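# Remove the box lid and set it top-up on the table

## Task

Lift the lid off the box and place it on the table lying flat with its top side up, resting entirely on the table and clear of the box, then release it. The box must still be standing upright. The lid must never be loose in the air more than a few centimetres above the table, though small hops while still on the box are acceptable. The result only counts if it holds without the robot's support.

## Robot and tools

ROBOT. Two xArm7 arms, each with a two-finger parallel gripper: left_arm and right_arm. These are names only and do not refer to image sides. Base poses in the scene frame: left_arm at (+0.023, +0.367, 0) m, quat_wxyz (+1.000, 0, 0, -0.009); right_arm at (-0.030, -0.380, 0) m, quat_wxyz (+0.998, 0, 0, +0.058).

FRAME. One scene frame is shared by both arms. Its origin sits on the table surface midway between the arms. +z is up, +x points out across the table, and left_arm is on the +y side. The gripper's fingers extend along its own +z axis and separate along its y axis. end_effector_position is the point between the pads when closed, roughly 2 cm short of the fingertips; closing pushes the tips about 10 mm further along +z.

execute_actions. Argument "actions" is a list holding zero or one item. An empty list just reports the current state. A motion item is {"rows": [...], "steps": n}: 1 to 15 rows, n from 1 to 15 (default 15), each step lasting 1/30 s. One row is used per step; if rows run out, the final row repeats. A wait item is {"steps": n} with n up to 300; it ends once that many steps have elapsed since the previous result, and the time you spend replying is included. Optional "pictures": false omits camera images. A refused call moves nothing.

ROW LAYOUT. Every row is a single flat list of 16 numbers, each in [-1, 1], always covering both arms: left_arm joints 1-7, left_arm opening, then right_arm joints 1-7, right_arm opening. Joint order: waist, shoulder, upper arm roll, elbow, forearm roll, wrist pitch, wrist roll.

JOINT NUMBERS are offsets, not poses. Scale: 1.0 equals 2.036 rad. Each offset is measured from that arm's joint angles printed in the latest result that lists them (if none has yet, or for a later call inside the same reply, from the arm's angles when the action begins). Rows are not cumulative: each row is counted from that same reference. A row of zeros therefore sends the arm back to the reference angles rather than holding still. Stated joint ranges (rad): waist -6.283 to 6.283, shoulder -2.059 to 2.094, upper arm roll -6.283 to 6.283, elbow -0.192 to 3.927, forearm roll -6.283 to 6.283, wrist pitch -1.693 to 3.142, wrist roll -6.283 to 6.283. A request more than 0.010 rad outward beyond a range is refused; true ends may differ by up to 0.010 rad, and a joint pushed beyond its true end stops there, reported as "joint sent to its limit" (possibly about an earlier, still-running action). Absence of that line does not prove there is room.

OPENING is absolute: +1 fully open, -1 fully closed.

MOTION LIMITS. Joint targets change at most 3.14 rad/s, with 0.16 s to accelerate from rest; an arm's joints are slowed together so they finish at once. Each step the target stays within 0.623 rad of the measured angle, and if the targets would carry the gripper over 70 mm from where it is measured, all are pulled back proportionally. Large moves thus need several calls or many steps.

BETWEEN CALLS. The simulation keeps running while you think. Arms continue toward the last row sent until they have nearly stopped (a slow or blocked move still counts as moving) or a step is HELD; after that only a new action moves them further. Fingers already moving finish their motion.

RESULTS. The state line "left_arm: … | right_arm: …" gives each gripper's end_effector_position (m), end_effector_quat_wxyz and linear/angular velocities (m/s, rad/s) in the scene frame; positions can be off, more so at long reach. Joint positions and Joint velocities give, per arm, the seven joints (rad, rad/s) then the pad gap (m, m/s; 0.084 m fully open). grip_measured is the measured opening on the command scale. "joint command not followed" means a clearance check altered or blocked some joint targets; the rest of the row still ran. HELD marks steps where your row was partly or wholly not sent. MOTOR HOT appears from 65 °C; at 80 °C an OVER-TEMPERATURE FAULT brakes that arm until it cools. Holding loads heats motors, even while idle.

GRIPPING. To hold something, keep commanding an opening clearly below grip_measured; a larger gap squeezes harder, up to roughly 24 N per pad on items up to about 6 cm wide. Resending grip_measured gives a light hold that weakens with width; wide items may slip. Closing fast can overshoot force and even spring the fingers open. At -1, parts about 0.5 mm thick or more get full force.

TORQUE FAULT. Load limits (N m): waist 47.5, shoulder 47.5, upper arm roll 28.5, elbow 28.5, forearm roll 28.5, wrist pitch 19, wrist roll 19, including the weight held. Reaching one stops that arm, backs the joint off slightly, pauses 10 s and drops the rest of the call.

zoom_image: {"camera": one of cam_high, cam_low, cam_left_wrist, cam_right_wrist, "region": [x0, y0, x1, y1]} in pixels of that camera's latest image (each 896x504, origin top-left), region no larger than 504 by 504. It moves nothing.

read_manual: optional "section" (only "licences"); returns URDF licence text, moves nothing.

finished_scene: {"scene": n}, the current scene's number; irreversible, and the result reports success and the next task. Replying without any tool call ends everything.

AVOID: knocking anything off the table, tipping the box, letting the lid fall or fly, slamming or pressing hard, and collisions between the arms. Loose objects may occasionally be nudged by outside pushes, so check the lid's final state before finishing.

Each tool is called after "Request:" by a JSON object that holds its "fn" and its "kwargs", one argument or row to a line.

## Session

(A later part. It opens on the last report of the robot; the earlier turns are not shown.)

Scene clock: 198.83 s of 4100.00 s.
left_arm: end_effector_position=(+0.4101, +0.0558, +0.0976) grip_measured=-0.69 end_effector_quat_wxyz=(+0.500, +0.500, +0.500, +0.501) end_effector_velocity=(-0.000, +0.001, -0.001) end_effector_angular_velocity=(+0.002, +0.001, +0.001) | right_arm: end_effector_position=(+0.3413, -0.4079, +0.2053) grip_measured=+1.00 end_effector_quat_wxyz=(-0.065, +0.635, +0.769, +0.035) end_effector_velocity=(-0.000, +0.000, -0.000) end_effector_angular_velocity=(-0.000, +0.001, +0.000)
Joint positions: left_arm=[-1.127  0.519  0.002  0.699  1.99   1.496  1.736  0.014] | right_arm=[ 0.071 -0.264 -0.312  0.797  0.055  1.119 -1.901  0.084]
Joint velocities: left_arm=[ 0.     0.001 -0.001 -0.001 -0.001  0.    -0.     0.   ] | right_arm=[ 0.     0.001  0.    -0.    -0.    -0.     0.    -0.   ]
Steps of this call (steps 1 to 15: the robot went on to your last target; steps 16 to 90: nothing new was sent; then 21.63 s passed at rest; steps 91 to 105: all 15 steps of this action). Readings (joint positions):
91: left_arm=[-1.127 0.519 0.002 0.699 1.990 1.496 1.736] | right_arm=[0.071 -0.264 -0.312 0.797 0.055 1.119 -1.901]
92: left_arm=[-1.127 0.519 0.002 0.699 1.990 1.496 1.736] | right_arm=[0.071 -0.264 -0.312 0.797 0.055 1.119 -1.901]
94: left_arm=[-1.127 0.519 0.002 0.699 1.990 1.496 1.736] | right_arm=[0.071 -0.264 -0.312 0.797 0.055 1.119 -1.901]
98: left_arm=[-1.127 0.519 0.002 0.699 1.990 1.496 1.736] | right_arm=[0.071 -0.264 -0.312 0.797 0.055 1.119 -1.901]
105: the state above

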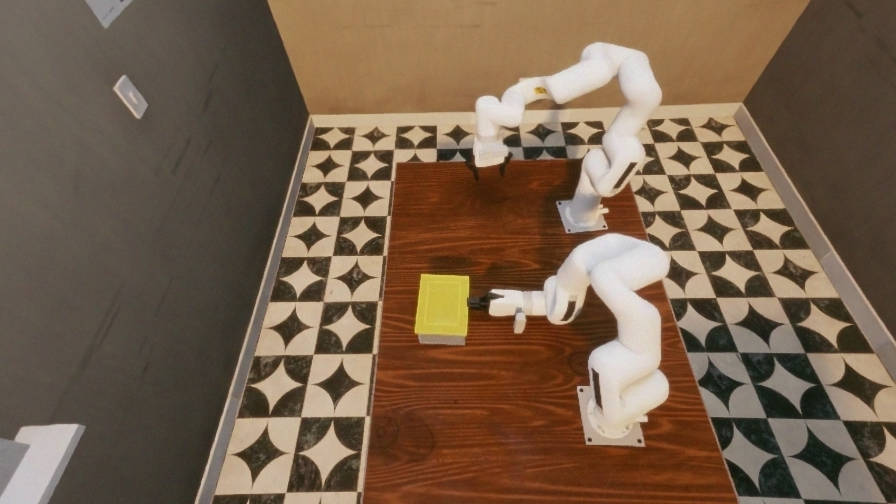

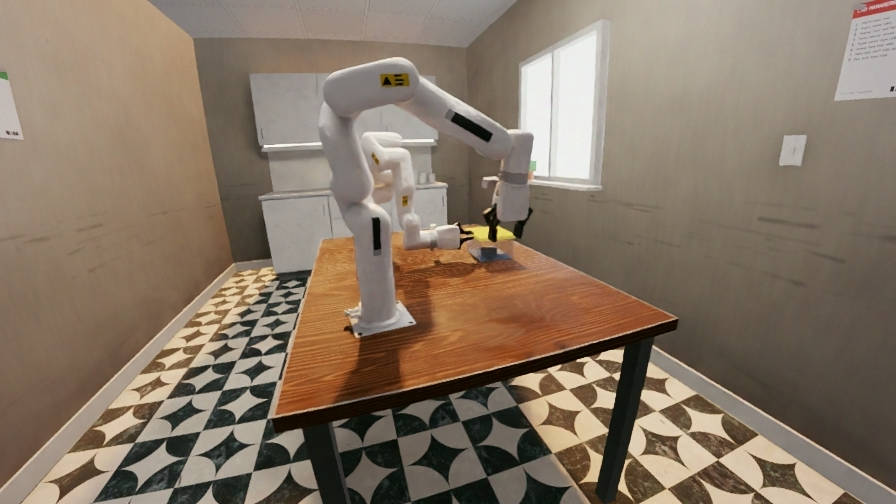

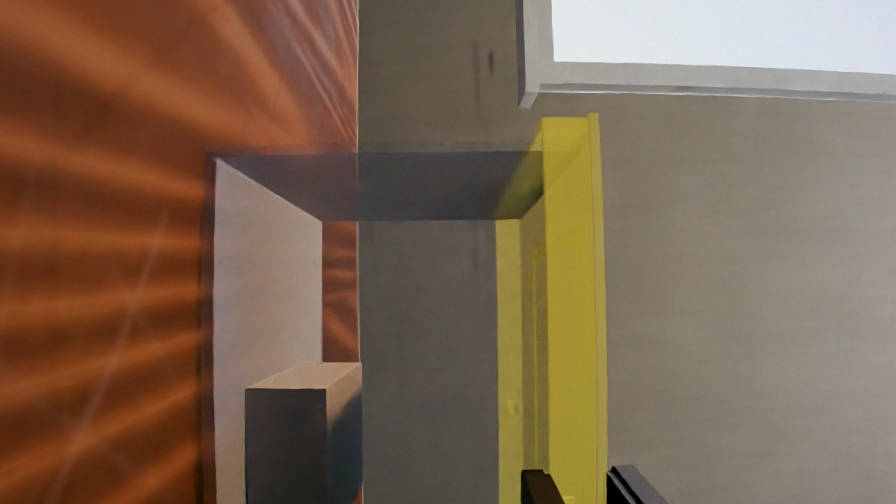

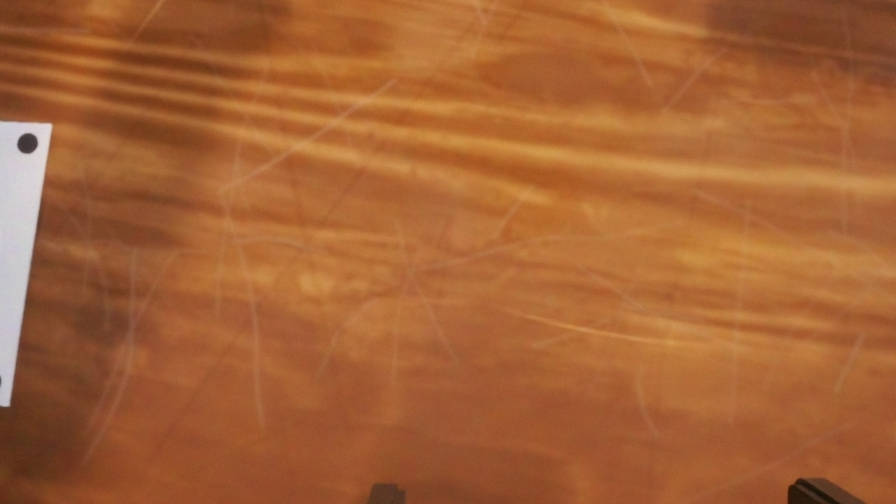

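Request:
{"fn": "execute_actions", "kwargs": {
  "actions": [
    {"rows": [[-0.002,-0.0003,0,-0.0007,-0.002,0.0005,-0.0003,-1, 0,0,0,0,0,0,0,1],[-0.004,-0.0006,0,-0.0015,-0.004,0.001,-0.0005,-1, 0,0,0,0,0,0,0,1],[-0.006,-0.001,0,-0.0022,-0.006,0.0015,-0.0008,-1, 0,0,0,0,0,0,0,1],[-0.008,-0.0013,0,-0.003,-0.008,0.002,-0.001,-1, 0,0,0,0,0,0,0,1],[-0.0101,-0.0016,0,-0.0037,-0.0099,0.0025,-0.0013,-1, 0,0,0,0,0,0,0,1]], "steps": 15}
  ]
}}

Request:
{"fn": "zoom_image", "kwargs": {
  "camera": "cam_high",
  "region": [410, 265, 510, 350]
}}

Scene clock: 205.97 s of 4100.00 s.
left_arm: end_effector_position=(+0.4032, +0.0553, +0.0975) grip_measured=-0.69 end_effector_quat_wxyz=(+0.499, +0.500, +0.500, +0.501) end_effector_velocity=(-0.001, +0.000, +0.000) end_effector_angular_velocity=(-0.001, -0.000, -0.001) | right_arm: end_effector_position=(+0.3413, -0.4079, +0.2053) grip_measured=+1.00 end_effector_quat_wxyz=(-0.065, +0.635, +0.769, +0.035) end_effector_velocity=(-0.000, +0.000, -0.000) end_effector_angular_velocity=(+0.000, +0.000, -0.000)
Joint positions: left_arm=[-1.148  0.515  0.002  0.691  1.97   1.501  1.733  0.014] | right_arm=[ 0.071 -0.264 -0.312  0.797  0.055  1.119 -1.901  0.084]
Joint velocities: left_arm=[-0.001 -0.001 -0.    -0.002 -0.     0.001 -0.002 -0.   ] | right_arm=[ 0.    -0.    -0.    -0.001  0.     0.     0.    -0.   ]
Steps of this call (steps 1 to 15: the robot went on to your last target; steps 16 to 90: nothing new was sent; then 3.63 s passed at rest; steps 91 to 105: all 15 steps of this action). Readings (joint positions):
91: left_arm=[-1.128 0.519 0.002 0.699 1.990 1.496 1.736] | right_arm=[0.071 -0.264 -0.312 0.797 0.055 1.119 -1.901]
92: left_arm=[-1.128 0.519 0.002 0.699 1.989 1.496 1.735] | right_arm=[0.071 -0.264 -0.312 0.797 0.055 1.119 -1.901]
94: left_arm=[-1.133 0.518 0.003 0.697 1.984 1.497 1.735] | right_arm=[0.071 -0.264 -0.312 0.797 0.055 1.119 -1.901]
98: left_arm=[-1.145 0.516 0.003 0.692 1.972 1.501 1.733] | right_arm=[0.071 -0.264 -0.312 0.797 0.055 1.119 -1.901]
105: the state above

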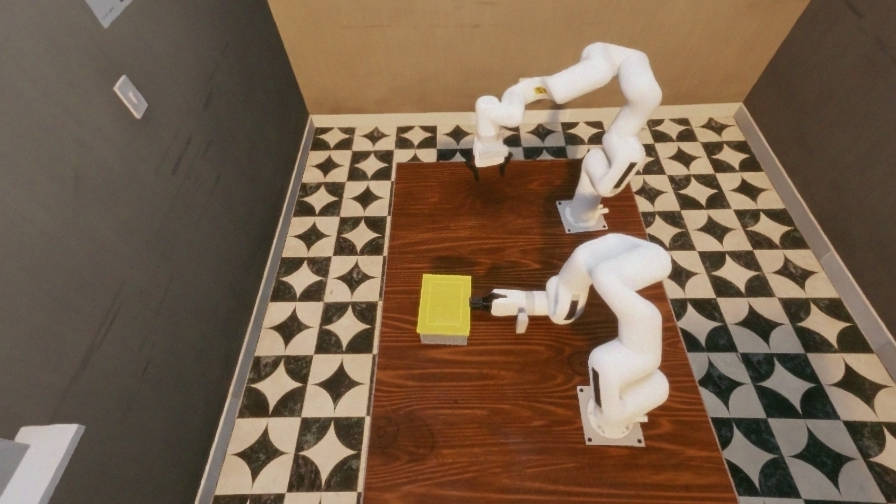

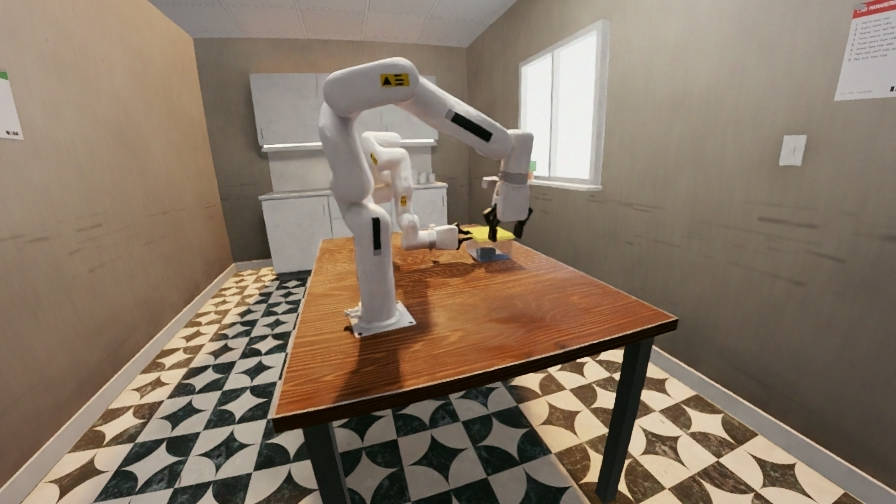

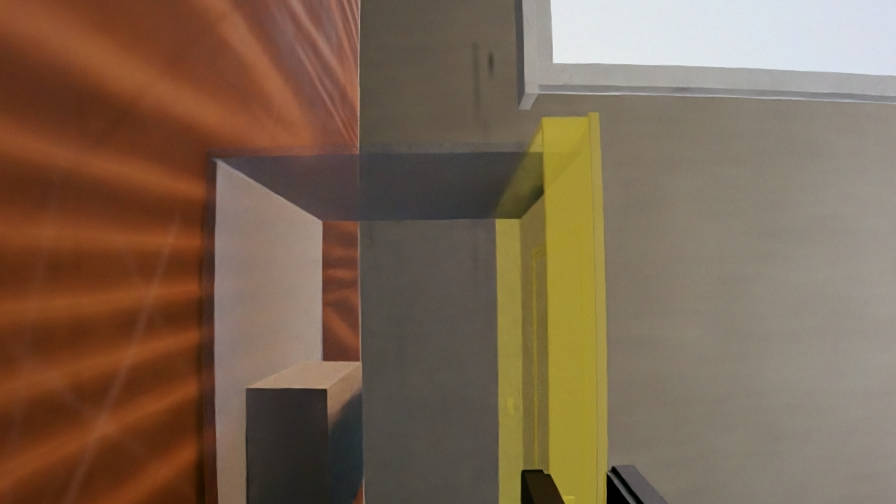

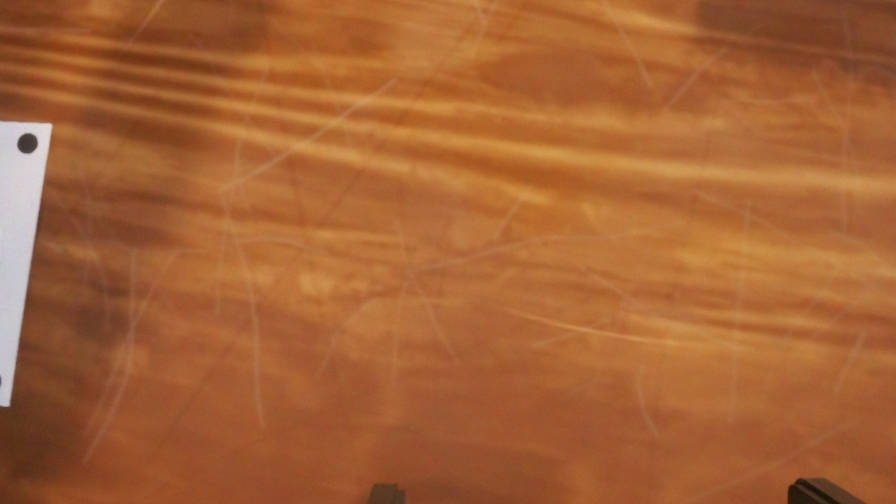

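Region (410, 265, 510, 350) of cam_high's 896x504 image, scaled by 5.040, with more detail than that image has; it fills the top 428 rows of this view, and the rest is white.

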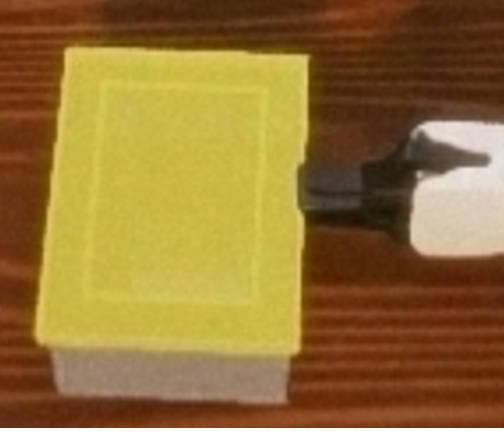

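Request:
{"fn": "execute_actions", "kwargs": {
  "actions": [
    {"rows": [[0.0001,-0.0018,0,-0.0007,0,-0.0005,0.001,-1, 0,0,0,0,0,0,0,1],[0.0001,-0.0018,0,-0.0007,0,-0.0005,0.001,-1, 0,0,0,0,0,0,0,1],[0.0002,-0.0035,0,-0.0013,0,-0.0009,0.002,-1, 0,0,0,0,0,0,0,1],[0.0002,-0.0053,0,-0.002,0,-0.0013,0.003,-1, 0,0,0,0,0,0,0,1],[0.0003,-0.007,0,-0.0027,0,-0.0018,0.004,-1, 0,0,0,0,0,0,0,1],[0.0004,-0.0088,0,-0.0033,0,-0.0022,0.005,-1, 0,0,0,0,0,0,0,1],[0.0005,-0.0106,0,-0.004,0,-0.0027,0.0061,-1, 0,0,0,0,0,0,0,1]], "steps": 15}
  ]
}}

Request:
{"fn": "zoom_image", "kwargs": {
  "camera": "cam_low",
  "region": [440, 215, 520, 270]
}}

Scene clock: 222.87 s of 4100.00 s.
left_arm: end_effector_position=(+0.4025, +0.0552, +0.1024) grip_measured=-0.69 end_effector_quat_wxyz=(+0.499, +0.501, +0.500, +0.500) end_effector_velocity=(+0.001, +0.000, +0.002) end_effector_angular_velocity=(-0.001, -0.006, +0.001) | right_arm: end_effector_position=(+0.3413, -0.4079, +0.2053) grip_measured=+1.00 end_effector_quat_wxyz=(-0.065, +0.635, +0.769, +0.035) end_effector_velocity=(+0.000, +0.000, -0.000) end_effector_angular_velocity=(-0.000, -0.000, +0.001)
Joint positions: left_arm=[-1.147  0.495  0.002  0.682  1.969  1.495  1.745  0.014] | right_arm=[ 0.071 -0.264 -0.312  0.797  0.055  1.119 -1.901  0.084]
Joint velocities: left_arm=[ 0.    -0.002  0.002  0.     0.001  0.004  0.     0.   ] | right_arm=[ 0.  0.  0.  0. -0. -0.  0. -0.]
Steps of this call (steps 1 to 15: the robot went on to your last target; steps 16 to 90: nothing new was sent; then 13.40 s passed at rest; steps 91 to 105: all 15 steps of this action). Readings (joint positions):
91: left_arm=[-1.148 0.515 0.002 0.691 1.970 1.501 1.733] | right_arm=[0.071 -0.264 -0.312 0.797 0.055 1.119 -1.901]
92: left_arm=[-1.148 0.515 0.002 0.691 1.970 1.501 1.733] | right_arm=[0.071 -0.264 -0.312 0.797 0.055 1.119 -1.901]
94: left_arm=[-1.148 0.512 0.002 0.690 1.970 1.500 1.735] | right_arm=[0.071 -0.264 -0.312 0.797 0.055 1.119 -1.901]
98: left_arm=[-1.147 0.502 0.002 0.685 1.970 1.496 1.741] | right_arm=[0.071 -0.264 -0.312 0.797 0.055 1.119 -1.901]
105: the state above

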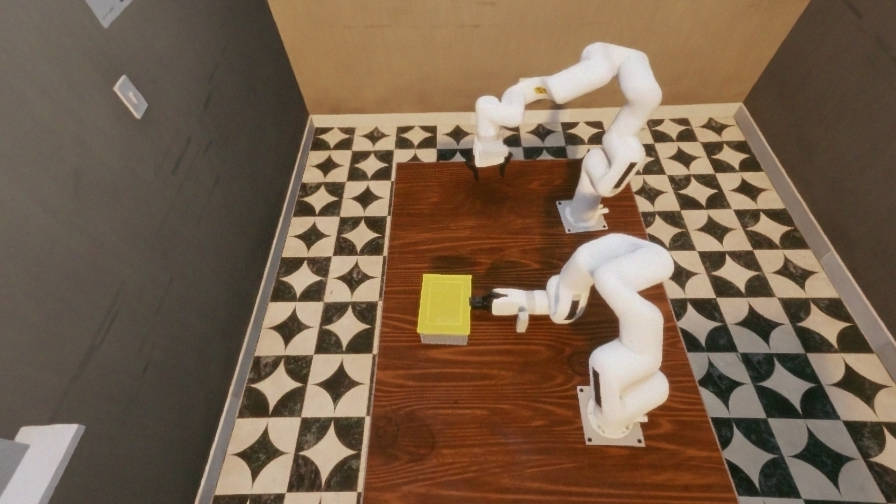

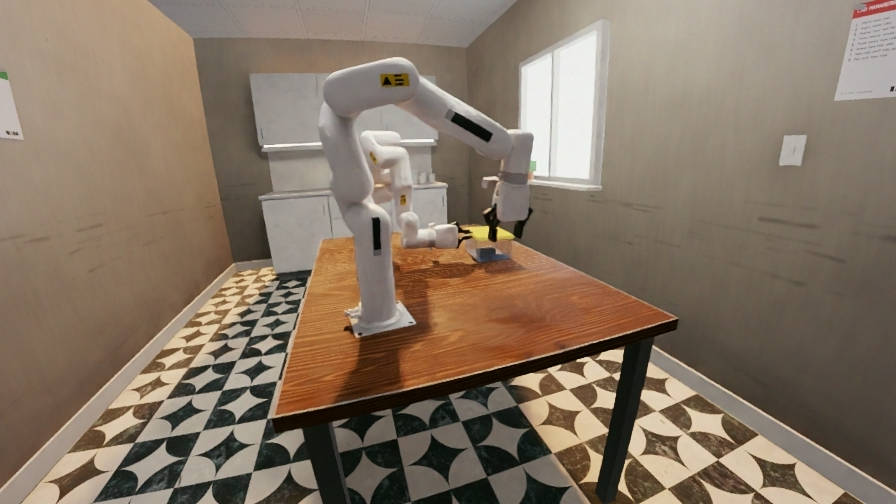

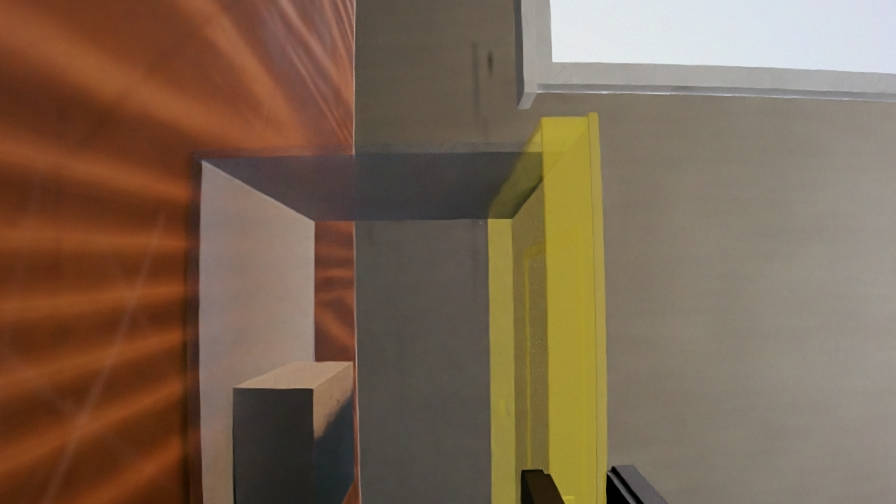

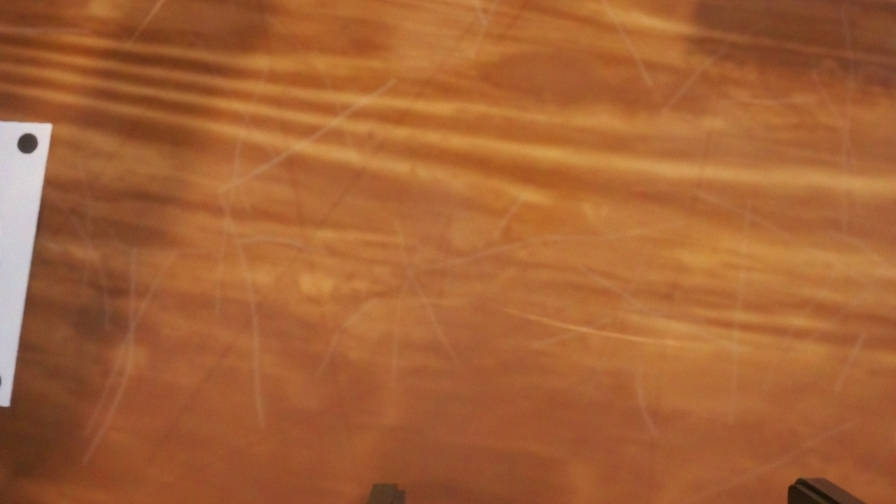

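Region (440, 215, 520, 270) of cam_low's 896x504 image, scaled by 6.300, with more detail than that image has; it fills the top 346 rows of this view, and the rest is white.

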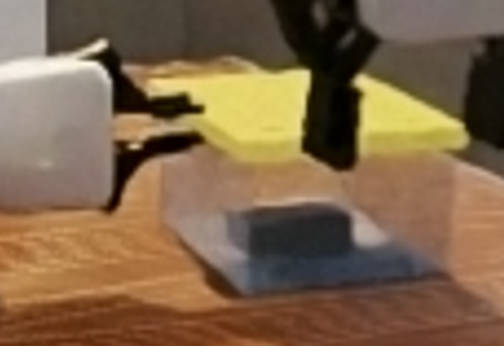

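Request:
{"fn": "execute_actions", "kwargs": {
  "actions": [
    {"rows": [[0.002,-0.0069,0,-0.0015,-0.0008,-0.0078,0.0053,-1, 0,0,0,0,0,0,0,1],[0.0039,-0.0139,0,-0.003,-0.0016,-0.0156,0.0106,-1, 0,0,0,0,0,0,0,1],[0.0059,-0.0208,0,-0.0045,-0.0024,-0.0234,0.0159,-1, 0,0,0,0,0,0,0,1],[0.0078,-0.0278,0,-0.006,-0.0032,-0.0312,0.0212,-1, 0,0,0,0,0,0,0,1],[0.0098,-0.0347,0,-0.0075,-0.004,-0.039,0.0265,-1, 0,0,0,0,0,0,0,1],[0.0117,-0.0416,0,-0.009,-0.0049,-0.0468,0.0317,-1, 0,0,0,0,0,0,0,1],[0.0137,-0.0486,0,-0.0105,-0.0057,-0.0546,0.037,-1, 0,0,0,0,0,0,0,1],[0.0156,-0.0555,0,-0.012,-0.0065,-0.0624,0.0423,-1, 0,0,0,0,0,0,0,1],[0.0176,-0.0625,0,-0.0135,-0.0073,-0.0702,0.0476,-1, 0,0,0,0,0,0,0,1],[0.0195,-0.0694,0,-0.015,-0.0081,-0.078,0.0529,-1, 0,0,0,0,0,0,0,1]], "steps": 15}
  ],
  "pictures": false
}}

Request:
{"fn": "execute_actions", "kwargs": {
  "actions": [
    {"steps": 8}
  ]
}}

Request:
{"fn": "zoom_image", "kwargs": {
  "camera": "cam_low",
  "region": [440, 210, 520, 270]
}}

Scene clock: 292.57 s of 4100.00 s.
left_arm: end_effector_position=(+0.4057, +0.0559, +0.1188) grip_measured=-0.69 end_effector_quat_wxyz=(+0.468, +0.522, +0.531, +0.476) end_effector_velocity=(-0.007, +0.004, -0.007) end_effector_angular_velocity=(+0.030, +0.078, -0.010) | right_arm: end_effector_position=(+0.3413, -0.4079, +0.2053) grip_measured=+1.00 end_effector_quat_wxyz=(-0.065, +0.635, +0.769, +0.035) end_effector_velocity=(+0.001, -0.000, +0.000) end_effector_angular_velocity=(-0.000, -0.001, -0.000)
Joint positions: left_arm=[-1.108  0.355  0.003  0.654  1.954  1.342  1.85   0.014] | right_arm=[ 0.071 -0.264 -0.312  0.797  0.055  1.119 -1.901  0.084]
Joint velocities: left_arm=[ 0.017 -0.049 -0.005 -0.027 -0.008 -0.087  0.056 -0.   ] | right_arm=[-0.     0.001 -0.     0.002 -0.    -0.    -0.    -0.   ]
Steps of this call (steps 1 to 15: the robot went on to your last target; steps 16 to 90: nothing new was sent; then 66.20 s passed at rest; steps 91 to 105: all 15 steps of this action). Readings (joint positions):
91: left_arm=[-1.147 0.494 0.002 0.683 1.970 1.496 1.746] | right_arm=[0.071 -0.264 -0.312 0.797 0.055 1.119 -1.901]
92: left_arm=[-1.146 0.492 0.002 0.682 1.969 1.492 1.748] | right_arm=[0.071 -0.264 -0.312 0.797 0.055 1.119 -1.901]
94: left_arm=[-1.142 0.478 0.001 0.679 1.968 1.476 1.759] | right_arm=[0.071 -0.264 -0.312 0.797 0.055 1.119 -1.901]
98: left_arm=[-1.129 0.428 0.001 0.669 1.962 1.422 1.796] | right_arm=[0.071 -0.264 -0.312 0.797 0.055 1.119 -1.901]
105: the state above

Scene clock: 292.83 s of 4100.00 s.
left_arm: end_effector_position=(+0.4049, +0.0561, +0.1176) grip_measured=-0.69 end_effector_quat_wxyz=(+0.466, +0.525, +0.531, +0.475) end_effector_velocity=(-0.001, +0.001, -0.002) end_effector_angular_velocity=(+0.005, +0.005, -0.001) | right_arm: end_effector_position=(+0.3413, -0.4079, +0.2053) grip_measured=+1.00 end_effector_quat_wxyz=(-0.065, +0.635, +0.769, +0.035) end_effector_velocity=(+0.000, -0.000, +0.000) end_effector_angular_velocity=(-0.000, -0.001, -0.000)
Joint positions: left_arm=[-1.107  0.354  0.002  0.652  1.953  1.336  1.853  0.014] | right_arm=[ 0.071 -0.264 -0.312  0.797  0.055  1.119 -1.901  0.084]
Joint velocities: left_arm=[ 0.    -0.    -0.001 -0.004 -0.    -0.003  0.002 -0.   ] | right_arm=[-0.     0.    -0.     0.001 -0.    -0.     0.    -0.   ]
Steps of this call (steps 1 to 8: the robot went on to your last target). Readings (joint positions):
1: left_arm=[-1.108 0.354 0.003 0.653 1.953 1.340 1.851] | right_arm=[0.071 -0.264 -0.312 0.797 0.055 1.119 -1.901]
2: left_arm=[-1.107 0.354 0.002 0.653 1.953 1.338 1.852] | right_arm=[0.071 -0.264 -0.312 0.797 0.055 1.119 -1.901]
4: left_arm=[-1.107 0.354 0.002 0.652 1.953 1.337 1.853] | right_arm=[0.071 -0.264 -0.312 0.797 0.055 1.119 -1.901]
8: the state above

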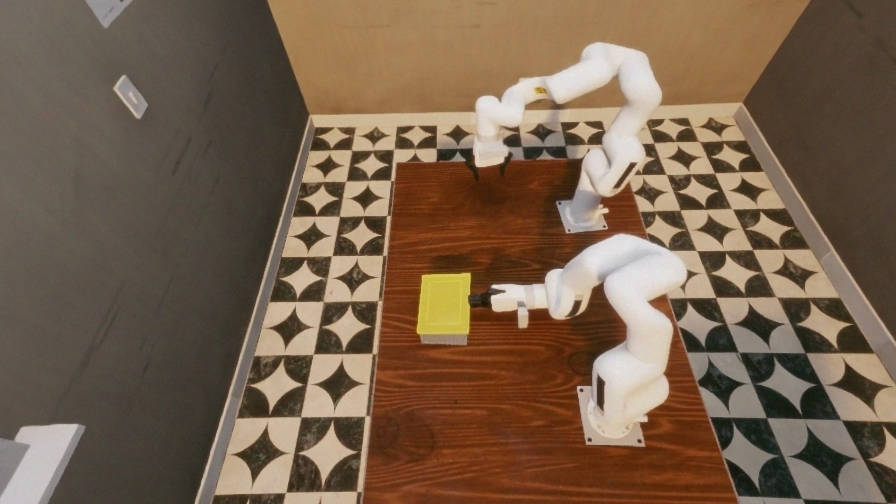

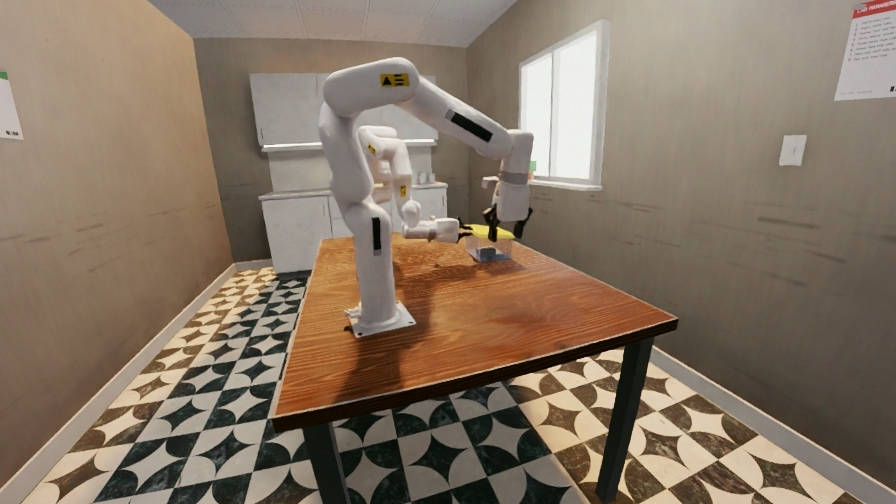

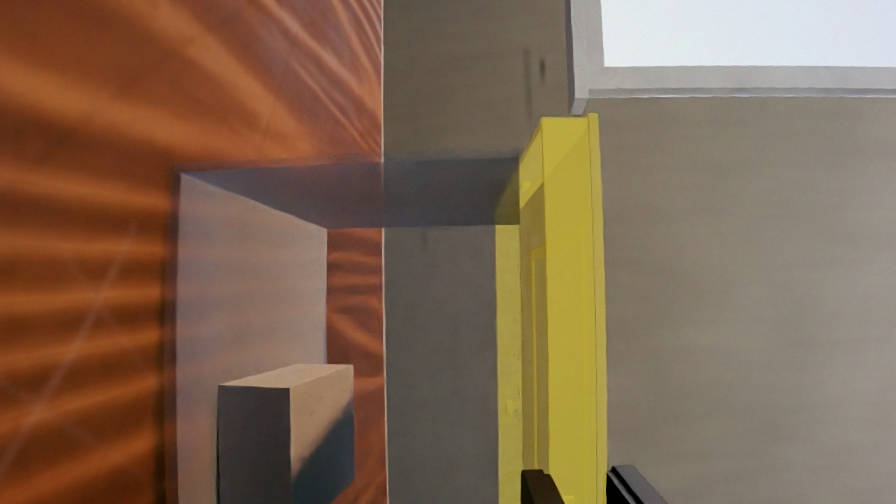

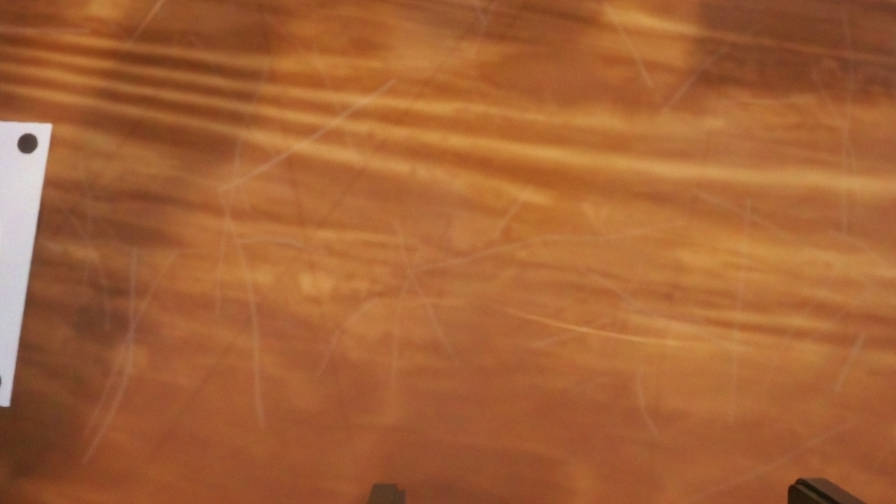

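Region (440, 210, 520, 270) of cam_low's 896x504 image, scaled by 6.300, with more detail than that image has; it fills the top 378 rows of this view, and the rest is white.

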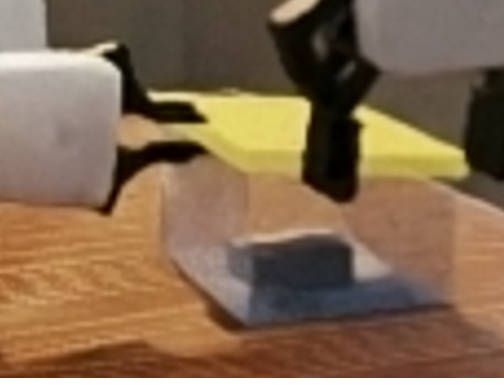

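Request:
{"fn": "execute_actions", "kwargs": {
  "actions": [
    {"rows": [[0.0025,-0.0069,0,-0.0013,-0.0003,-0.0079,0.0053,-1, 0,0,0,0,0,0,0,1],[0.005,-0.0137,0,-0.0026,-0.0006,-0.0159,0.0107,-1, 0,0,0,0,0,0,0,1],[0.0075,-0.0206,0,-0.0039,-0.0008,-0.0238,0.016,-1, 0,0,0,0,0,0,0,1],[0.01,-0.0275,0,-0.0052,-0.0011,-0.0317,0.0214,-1, 0,0,0,0,0,0,0,1],[0.0126,-0.0344,0,-0.0066,-0.0014,-0.0397,0.0267,-1, 0,0,0,0,0,0,0,1],[0.0151,-0.0412,0,-0.0079,-0.0017,-0.0476,0.032,-1, 0,0,0,0,0,0,0,1],[0.0176,-0.0481,0,-0.0092,-0.002,-0.0555,0.0374,-1, 0,0,0,0,0,0,0,1],[0.0201,-0.055,0,-0.0105,-0.0022,-0.0634,0.0427,-1, 0,0,0,0,0,0,0,1],[0.0226,-0.0618,0,-0.0118,-0.0025,-0.0714,0.0481,-1, 0,0,0,0,0,0,0,1],[0.0251,-0.0687,0,-0.0131,-0.0028,-0.0793,0.0534,-1, 0,0,0,0,0,0,0,1]], "steps": 15}
  ],
  "pictures": false
}}

Request:
{"fn": "execute_actions", "kwargs": {
  "actions": [
    {"steps": 8}
  ]
}}

Request:
{"fn": "zoom_image", "kwargs": {
  "camera": "cam_low",
  "region": [440, 210, 520, 270]
}}

Scene clock: 309.00 s of 4100.00 s.
left_arm: end_effector_position=(+0.4069, +0.0560, +0.1360) grip_measured=-0.69 end_effector_quat_wxyz=(+0.443, +0.550, +0.552, +0.444) end_effector_velocity=(-0.005, -0.000, +0.001) end_effector_angular_velocity=(+0.014, +0.060, -0.023) | right_arm: end_effector_position=(+0.3413, -0.4079, +0.2053) grip_measured=+1.00 end_effector_quat_wxyz=(-0.065, +0.635, +0.769, +0.035) end_effector_velocity=(-0.000, +0.000, -0.001) end_effector_angular_velocity=(+0.000, +0.001, -0.000)
Joint positions: left_arm=[-1.057  0.217  0.003  0.626  1.947  1.18   1.958  0.014] | right_arm=[ 0.071 -0.264 -0.312  0.797  0.055  1.119 -1.901  0.084]
Joint velocities: left_arm=[ 0.022 -0.055 -0.004 -0.019 -0.001 -0.082  0.055 -0.   ] | right_arm=[ 0.     0.001 -0.    -0.001  0.    -0.     0.    -0.   ]
Steps of this call (steps 1 to 15: the robot went on to your last target; steps 16 to 90: nothing new was sent; then 12.67 s passed at rest; steps 91 to 105: all 15 steps of this action). Readings (joint positions):
91: left_arm=[-1.107 0.354 0.002 0.652 1.953 1.336 1.853] | right_arm=[0.071 -0.264 -0.312 0.797 0.055 1.119 -1.901]
92: left_arm=[-1.107 0.352 0.001 0.651 1.953 1.332 1.855] | right_arm=[0.071 -0.264 -0.312 0.797 0.055 1.119 -1.901]
94: left_arm=[-1.102 0.338 0.001 0.648 1.952 1.316 1.866] | right_arm=[0.071 -0.264 -0.312 0.797 0.055 1.119 -1.901]
98: left_arm=[-1.084 0.288 0.001 0.639 1.950 1.261 1.904] | right_arm=[0.071 -0.264 -0.312 0.797 0.055 1.119 -1.901]
105: the state above

Scene clock: 309.27 s of 4100.00 s.
left_arm: end_effector_position=(+0.4063, +0.0557, +0.1357) grip_measured=-0.69 end_effector_quat_wxyz=(+0.442, +0.551, +0.552, +0.443) end_effector_velocity=(+0.001, -0.001, +0.002) end_effector_angular_velocity=(-0.005, -0.002, +0.000) | right_arm: end_effector_position=(+0.3413, -0.4079, +0.2053) grip_measured=+1.00 end_effector_quat_wxyz=(-0.065, +0.635, +0.769, +0.035) end_effector_velocity=(-0.000, -0.000, +0.000) end_effector_angular_velocity=(+0.001, -0.000, -0.000)
Joint positions: left_arm=[-1.056  0.215  0.002  0.625  1.947  1.175  1.961  0.014] | right_arm=[ 0.071 -0.264 -0.312  0.797  0.055  1.119 -1.901  0.084]
Joint velocities: left_arm=[ 0.001 -0.002  0.     0.002  0.001 -0.001 -0.001  0.   ] | right_arm=[-0.    -0.002 -0.    -0.001  0.     0.     0.     0.   ]
Steps of this call (steps 1 to 8: the robot went on to your last target). Readings (joint positions):
1: left_arm=[-1.057 0.216 0.003 0.626 1.947 1.178 1.960] | right_arm=[0.071 -0.264 -0.312 0.797 0.055 1.119 -1.901]
2: left_arm=[-1.056 0.215 0.002 0.625 1.947 1.177 1.960] | right_arm=[0.071 -0.264 -0.312 0.797 0.055 1.119 -1.901]
4: left_arm=[-1.056 0.215 0.002 0.625 1.947 1.176 1.961] | right_arm=[0.071 -0.264 -0.312 0.797 0.055 1.119 -1.901]
8: the state above

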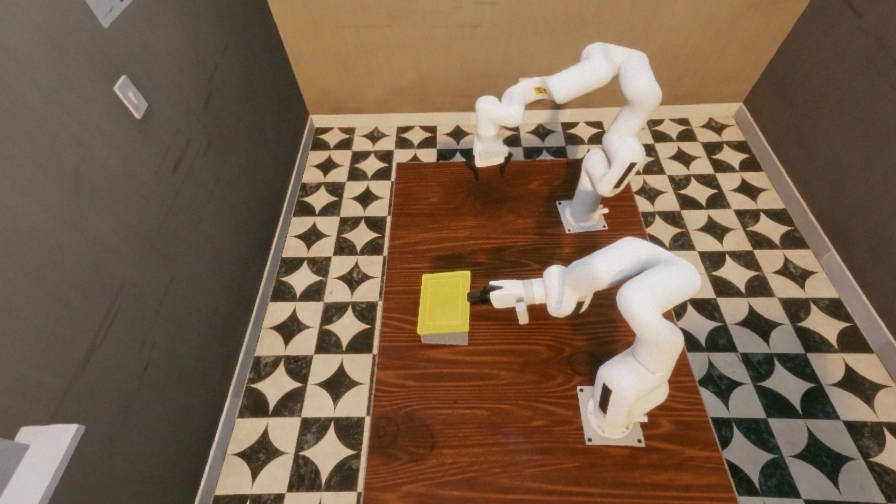

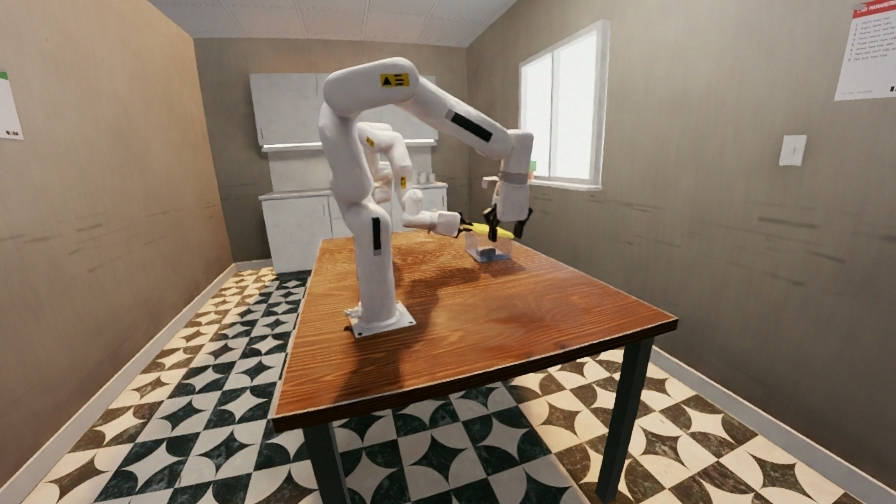

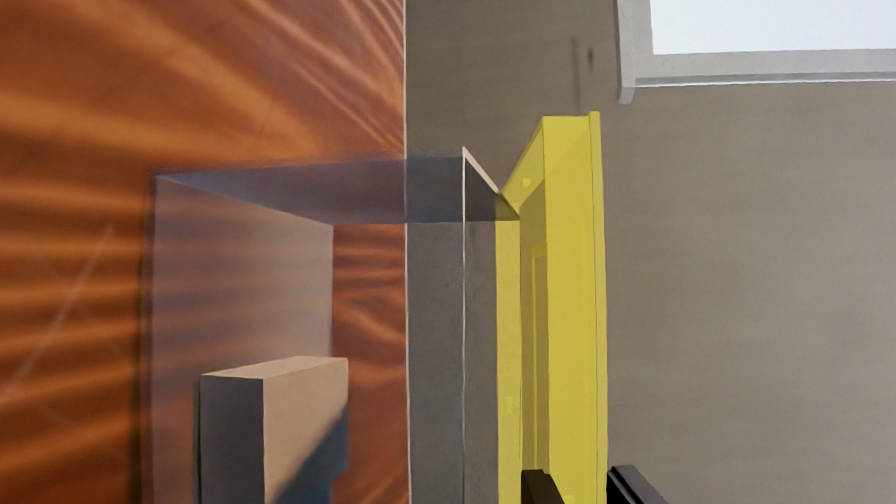

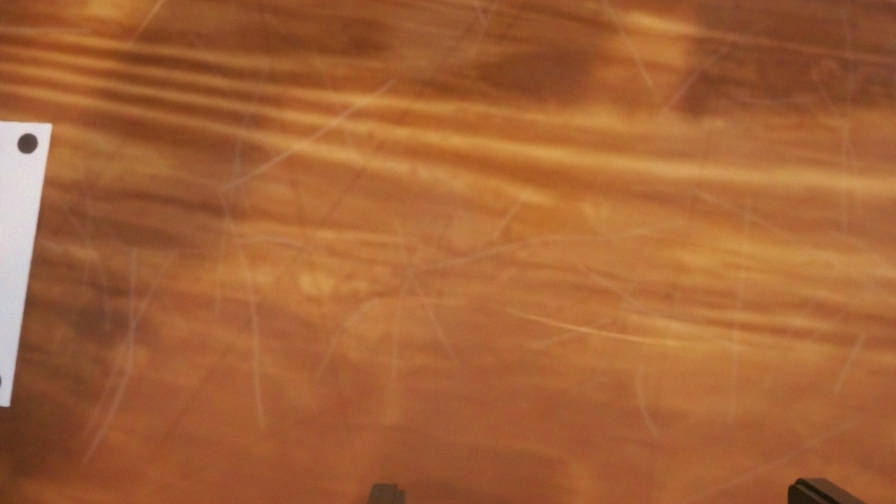

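Region (440, 210, 520, 270) of cam_low's 896x504 image, scaled by 6.300, with more detail than that image has; it fills the top 378 rows of this view, and the rest is white.

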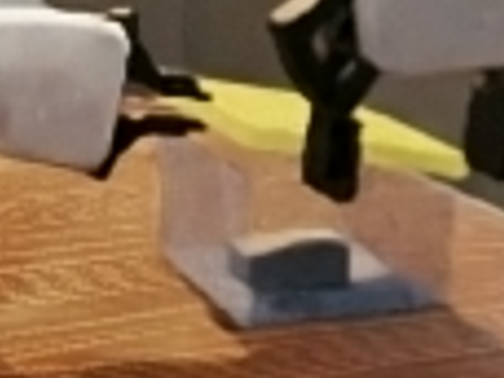

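Request:
{"fn": "execute_actions", "kwargs": {
  "actions": [
    {"rows": [[0,0,0,0,0,0,0,-1, 0.0171,0.0495,0.0153,0.0527,-0.0027,-0.0168,0.0425,-1],[0,0,0,0,0,0,0,-1, 0.0171,0.0495,0.0153,0.0527,-0.0027,-0.0168,0.0425,-1],[0,0,0,0,0,0,0,-1, 0.0343,0.099,0.0306,0.1054,-0.0054,-0.0337,0.0851,-1],[0,0,0,0,0,0,0,-1, 0.0343,0.099,0.0306,0.1054,-0.0054,-0.0337,0.0851,-1],[0,0,0,0,0,0,0,-1, 0.0514,0.1484,0.046,0.1581,-0.0081,-0.0505,0.1276,-1],[0,0,0,0,0,0,0,-1, 0.0514,0.1484,0.046,0.1581,-0.0081,-0.0505,0.1276,-1],[0,0,0,0,0,0,0,-1, 0.0686,0.1979,0.0613,0.2108,-0.0108,-0.0673,0.1701,-1],[0,0,0,0,0,0,0,-1, 0.0686,0.1979,0.0613,0.2108,-0.0108,-0.0673,0.1701,-1],[0,0,0,0,0,0,0,-1, 0.0857,0.2474,0.0766,0.2635,-0.0135,-0.0842,0.2127,-1],[0,0,0,0,0,0,0,-1, 0.0857,0.2474,0.0766,0.2635,-0.0135,-0.0842,0.2127,-1],[0,0,0,0,0,0,0,-1, 0.1028,0.2969,0.0919,0.3161,-0.0162,-0.101,0.2552,-1],[0,0,0,0,0,0,0,-1, 0.1028,0.2969,0.0919,0.3161,-0.0162,-0.101,0.2552,-1],[0,0,0,0,0,0,0,-1, 0.12,0.3464,0.1072,0.3688,-0.0189,-0.1178,0.2977,-1],[0,0,0,0,0,0,0,-1, 0.1371,0.3958,0.1226,0.4215,-0.0216,-0.1346,0.3402,-1],[0,0,0,0,0,0,0,-1, 0.1714,0.4948,0.1532,0.5269,-0.027,-0.1683,0.4253,-1]], "steps": 15}
  ],
  "pictures": false
}}

Request:
{"fn": "execute_actions", "kwargs": {
  "actions": [
    {"steps": 30}
  ]
}}

Scene clock: 346.50 s of 4100.00 s.
left_arm: end_effector_position=(+0.4062, +0.0557, +0.1357) grip_measured=-0.69 end_effector_quat_wxyz=(+0.442, +0.551, +0.552, +0.443) end_effector_velocity=(-0.000, +0.001, -0.001) end_effector_angular_velocity=(+0.001, +0.001, -0.000) | right_arm: end_effector_position=(+0.4955, -0.3044, +0.2186) grip_measured=-1.00 end_effector_quat_wxyz=(+0.032, +0.666, +0.744, +0.041) end_effector_velocity=(+0.292, +0.342, -0.023) end_effector_angular_velocity=(-0.049, -0.362, -0.134)
Joint positions: left_arm=[-1.056  0.215  0.002  0.625  1.947  1.175  1.961  0.014] | right_arm=[ 0.208  0.13  -0.189  1.217  0.034  0.985 -1.563  0.   ]
Joint velocities: left_arm=[ 0.    -0.    -0.    -0.002 -0.    -0.     0.     0.   ] | right_arm=[ 0.306  0.879  0.272  0.927 -0.048 -0.298  0.757  0.   ]
Steps of this call (steps 1 to 15: the robot went on to your last target; steps 16 to 90: nothing new was sent; then 33.73 s passed at rest; steps 91 to 105: all 15 steps of this action). Readings (joint positions):
91: left_arm=[-1.056 0.214 0.002 0.625 1.947 1.175 1.962] | right_arm=[0.071 -0.264 -0.312 0.798 0.055 1.119 -1.901]
92: left_arm=[-1.056 0.214 0.002 0.625 1.947 1.175 1.962] | right_arm=[0.073 -0.258 -0.311 0.803 0.055 1.118 -1.895]
94: left_arm=[-1.056 0.214 0.002 0.625 1.947 1.175 1.961] | right_arm=[0.087 -0.212 -0.301 0.853 0.052 1.102 -1.854]
98: left_arm=[-1.056 0.215 0.002 0.625 1.947 1.175 1.961] | right_arm=[0.135 -0.081 -0.254 0.993 0.045 1.057 -1.744]
105: the state above

Scene clock: 347.50 s of 4100.00 s.
left_arm: end_effector_position=(+0.4063, +0.0557, +0.1357) grip_measured=-0.69 end_effector_quat_wxyz=(+0.442, +0.551, +0.552, +0.443) end_effector_velocity=(+0.000, +0.000, -0.001) end_effector_angular_velocity=(+0.004, +0.000, +0.000) | right_arm: end_effector_position=(+0.6067, -0.0077, +0.1617) grip_measured=-1.00 end_effector_quat_wxyz=(+0.045, +0.698, +0.694, +0.170) end_effector_velocity=(-0.012, +0.016, -0.010) end_effector_angular_velocity=(+0.004, +0.021, +0.022)
Joint positions: left_arm=[-1.056  0.215  0.002  0.625  1.947  1.175  1.961  0.014] | right_arm=[ 0.417  0.741 -0.003  1.87  -0.     0.777 -1.035  0.   ]
Joint velocities: left_arm=[ 0.     0.003  0.001  0.001  0.     0.     0.002 -0.   ] | right_arm=[ 0.011  0.01   0.019 -0.005 -0.     0.     0.003  0.   ]
Steps of this call (steps 1 to 30: the robot went on to your last target). Readings (joint positions):
1: left_arm=[-1.056 0.215 0.002 0.625 1.947 1.175 1.961] | right_arm=[0.218 0.160 -0.180 1.248 0.032 0.975 -1.537]
2: left_arm=[-1.056 0.215 0.002 0.625 1.947 1.175 1.961] | right_arm=[0.229 0.189 -0.171 1.278 0.030 0.965 -1.511]
4: left_arm=[-1.056 0.215 0.002 0.625 1.947 1.175 1.961] | right_arm=[0.249 0.247 -0.153 1.337 0.027 0.946 -1.462]
8: left_arm=[-1.056 0.215 0.002 0.625 1.947 1.175 1.961] | right_arm=[0.287 0.359 -0.118 1.458 0.021 0.907 -1.365]
30: the state above

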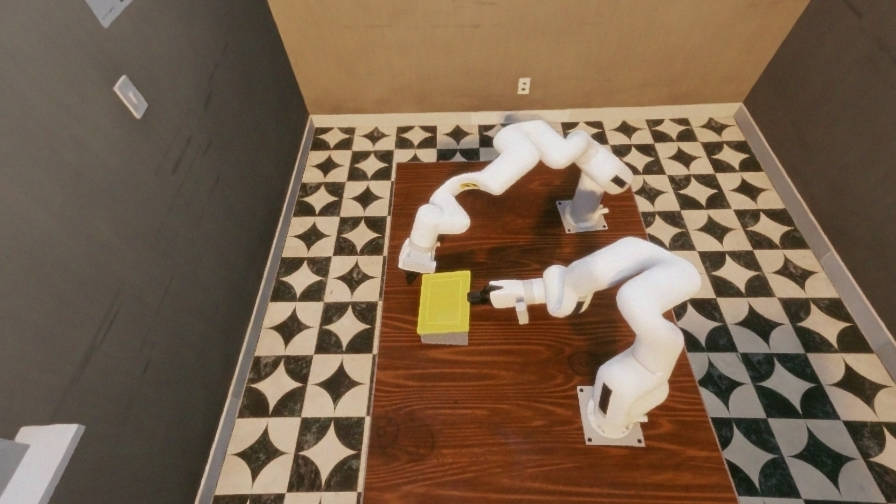

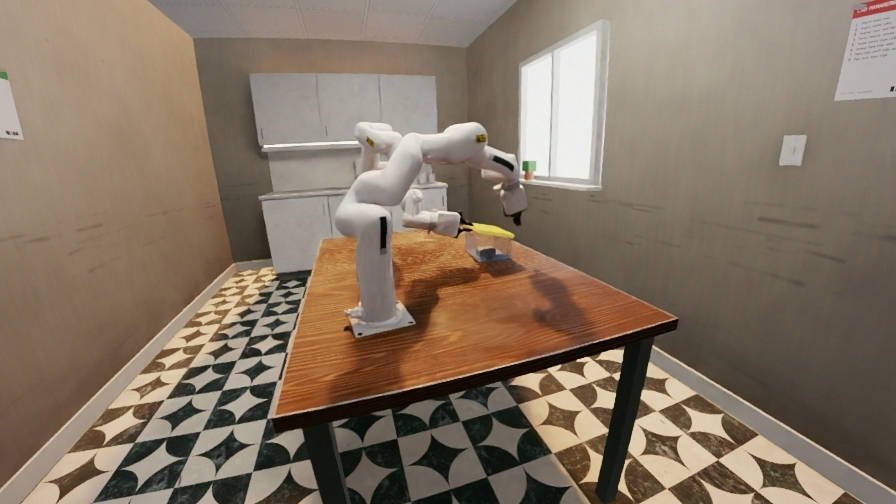

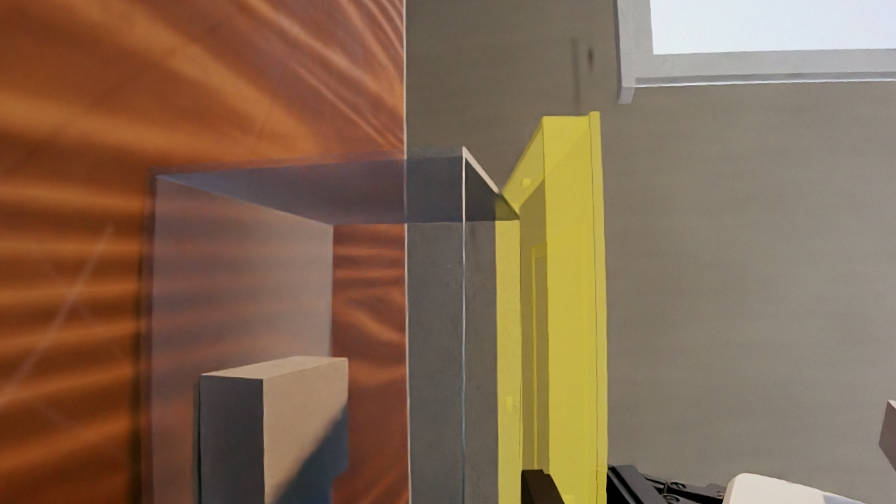

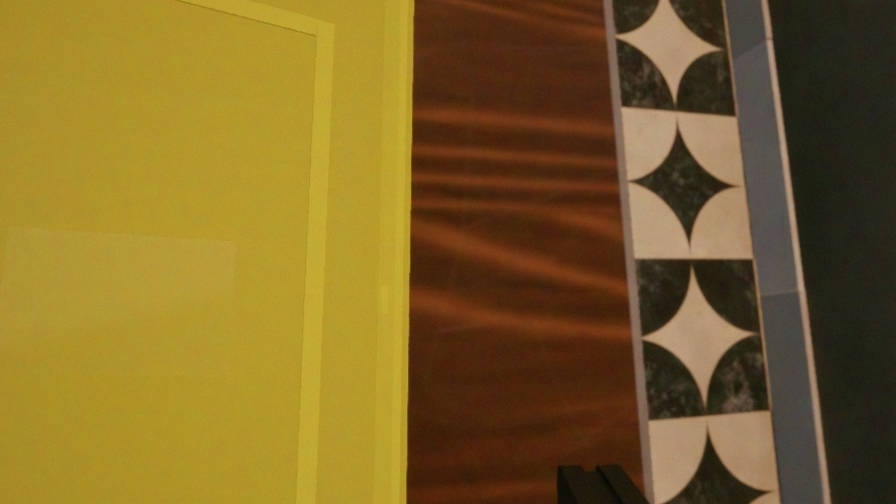

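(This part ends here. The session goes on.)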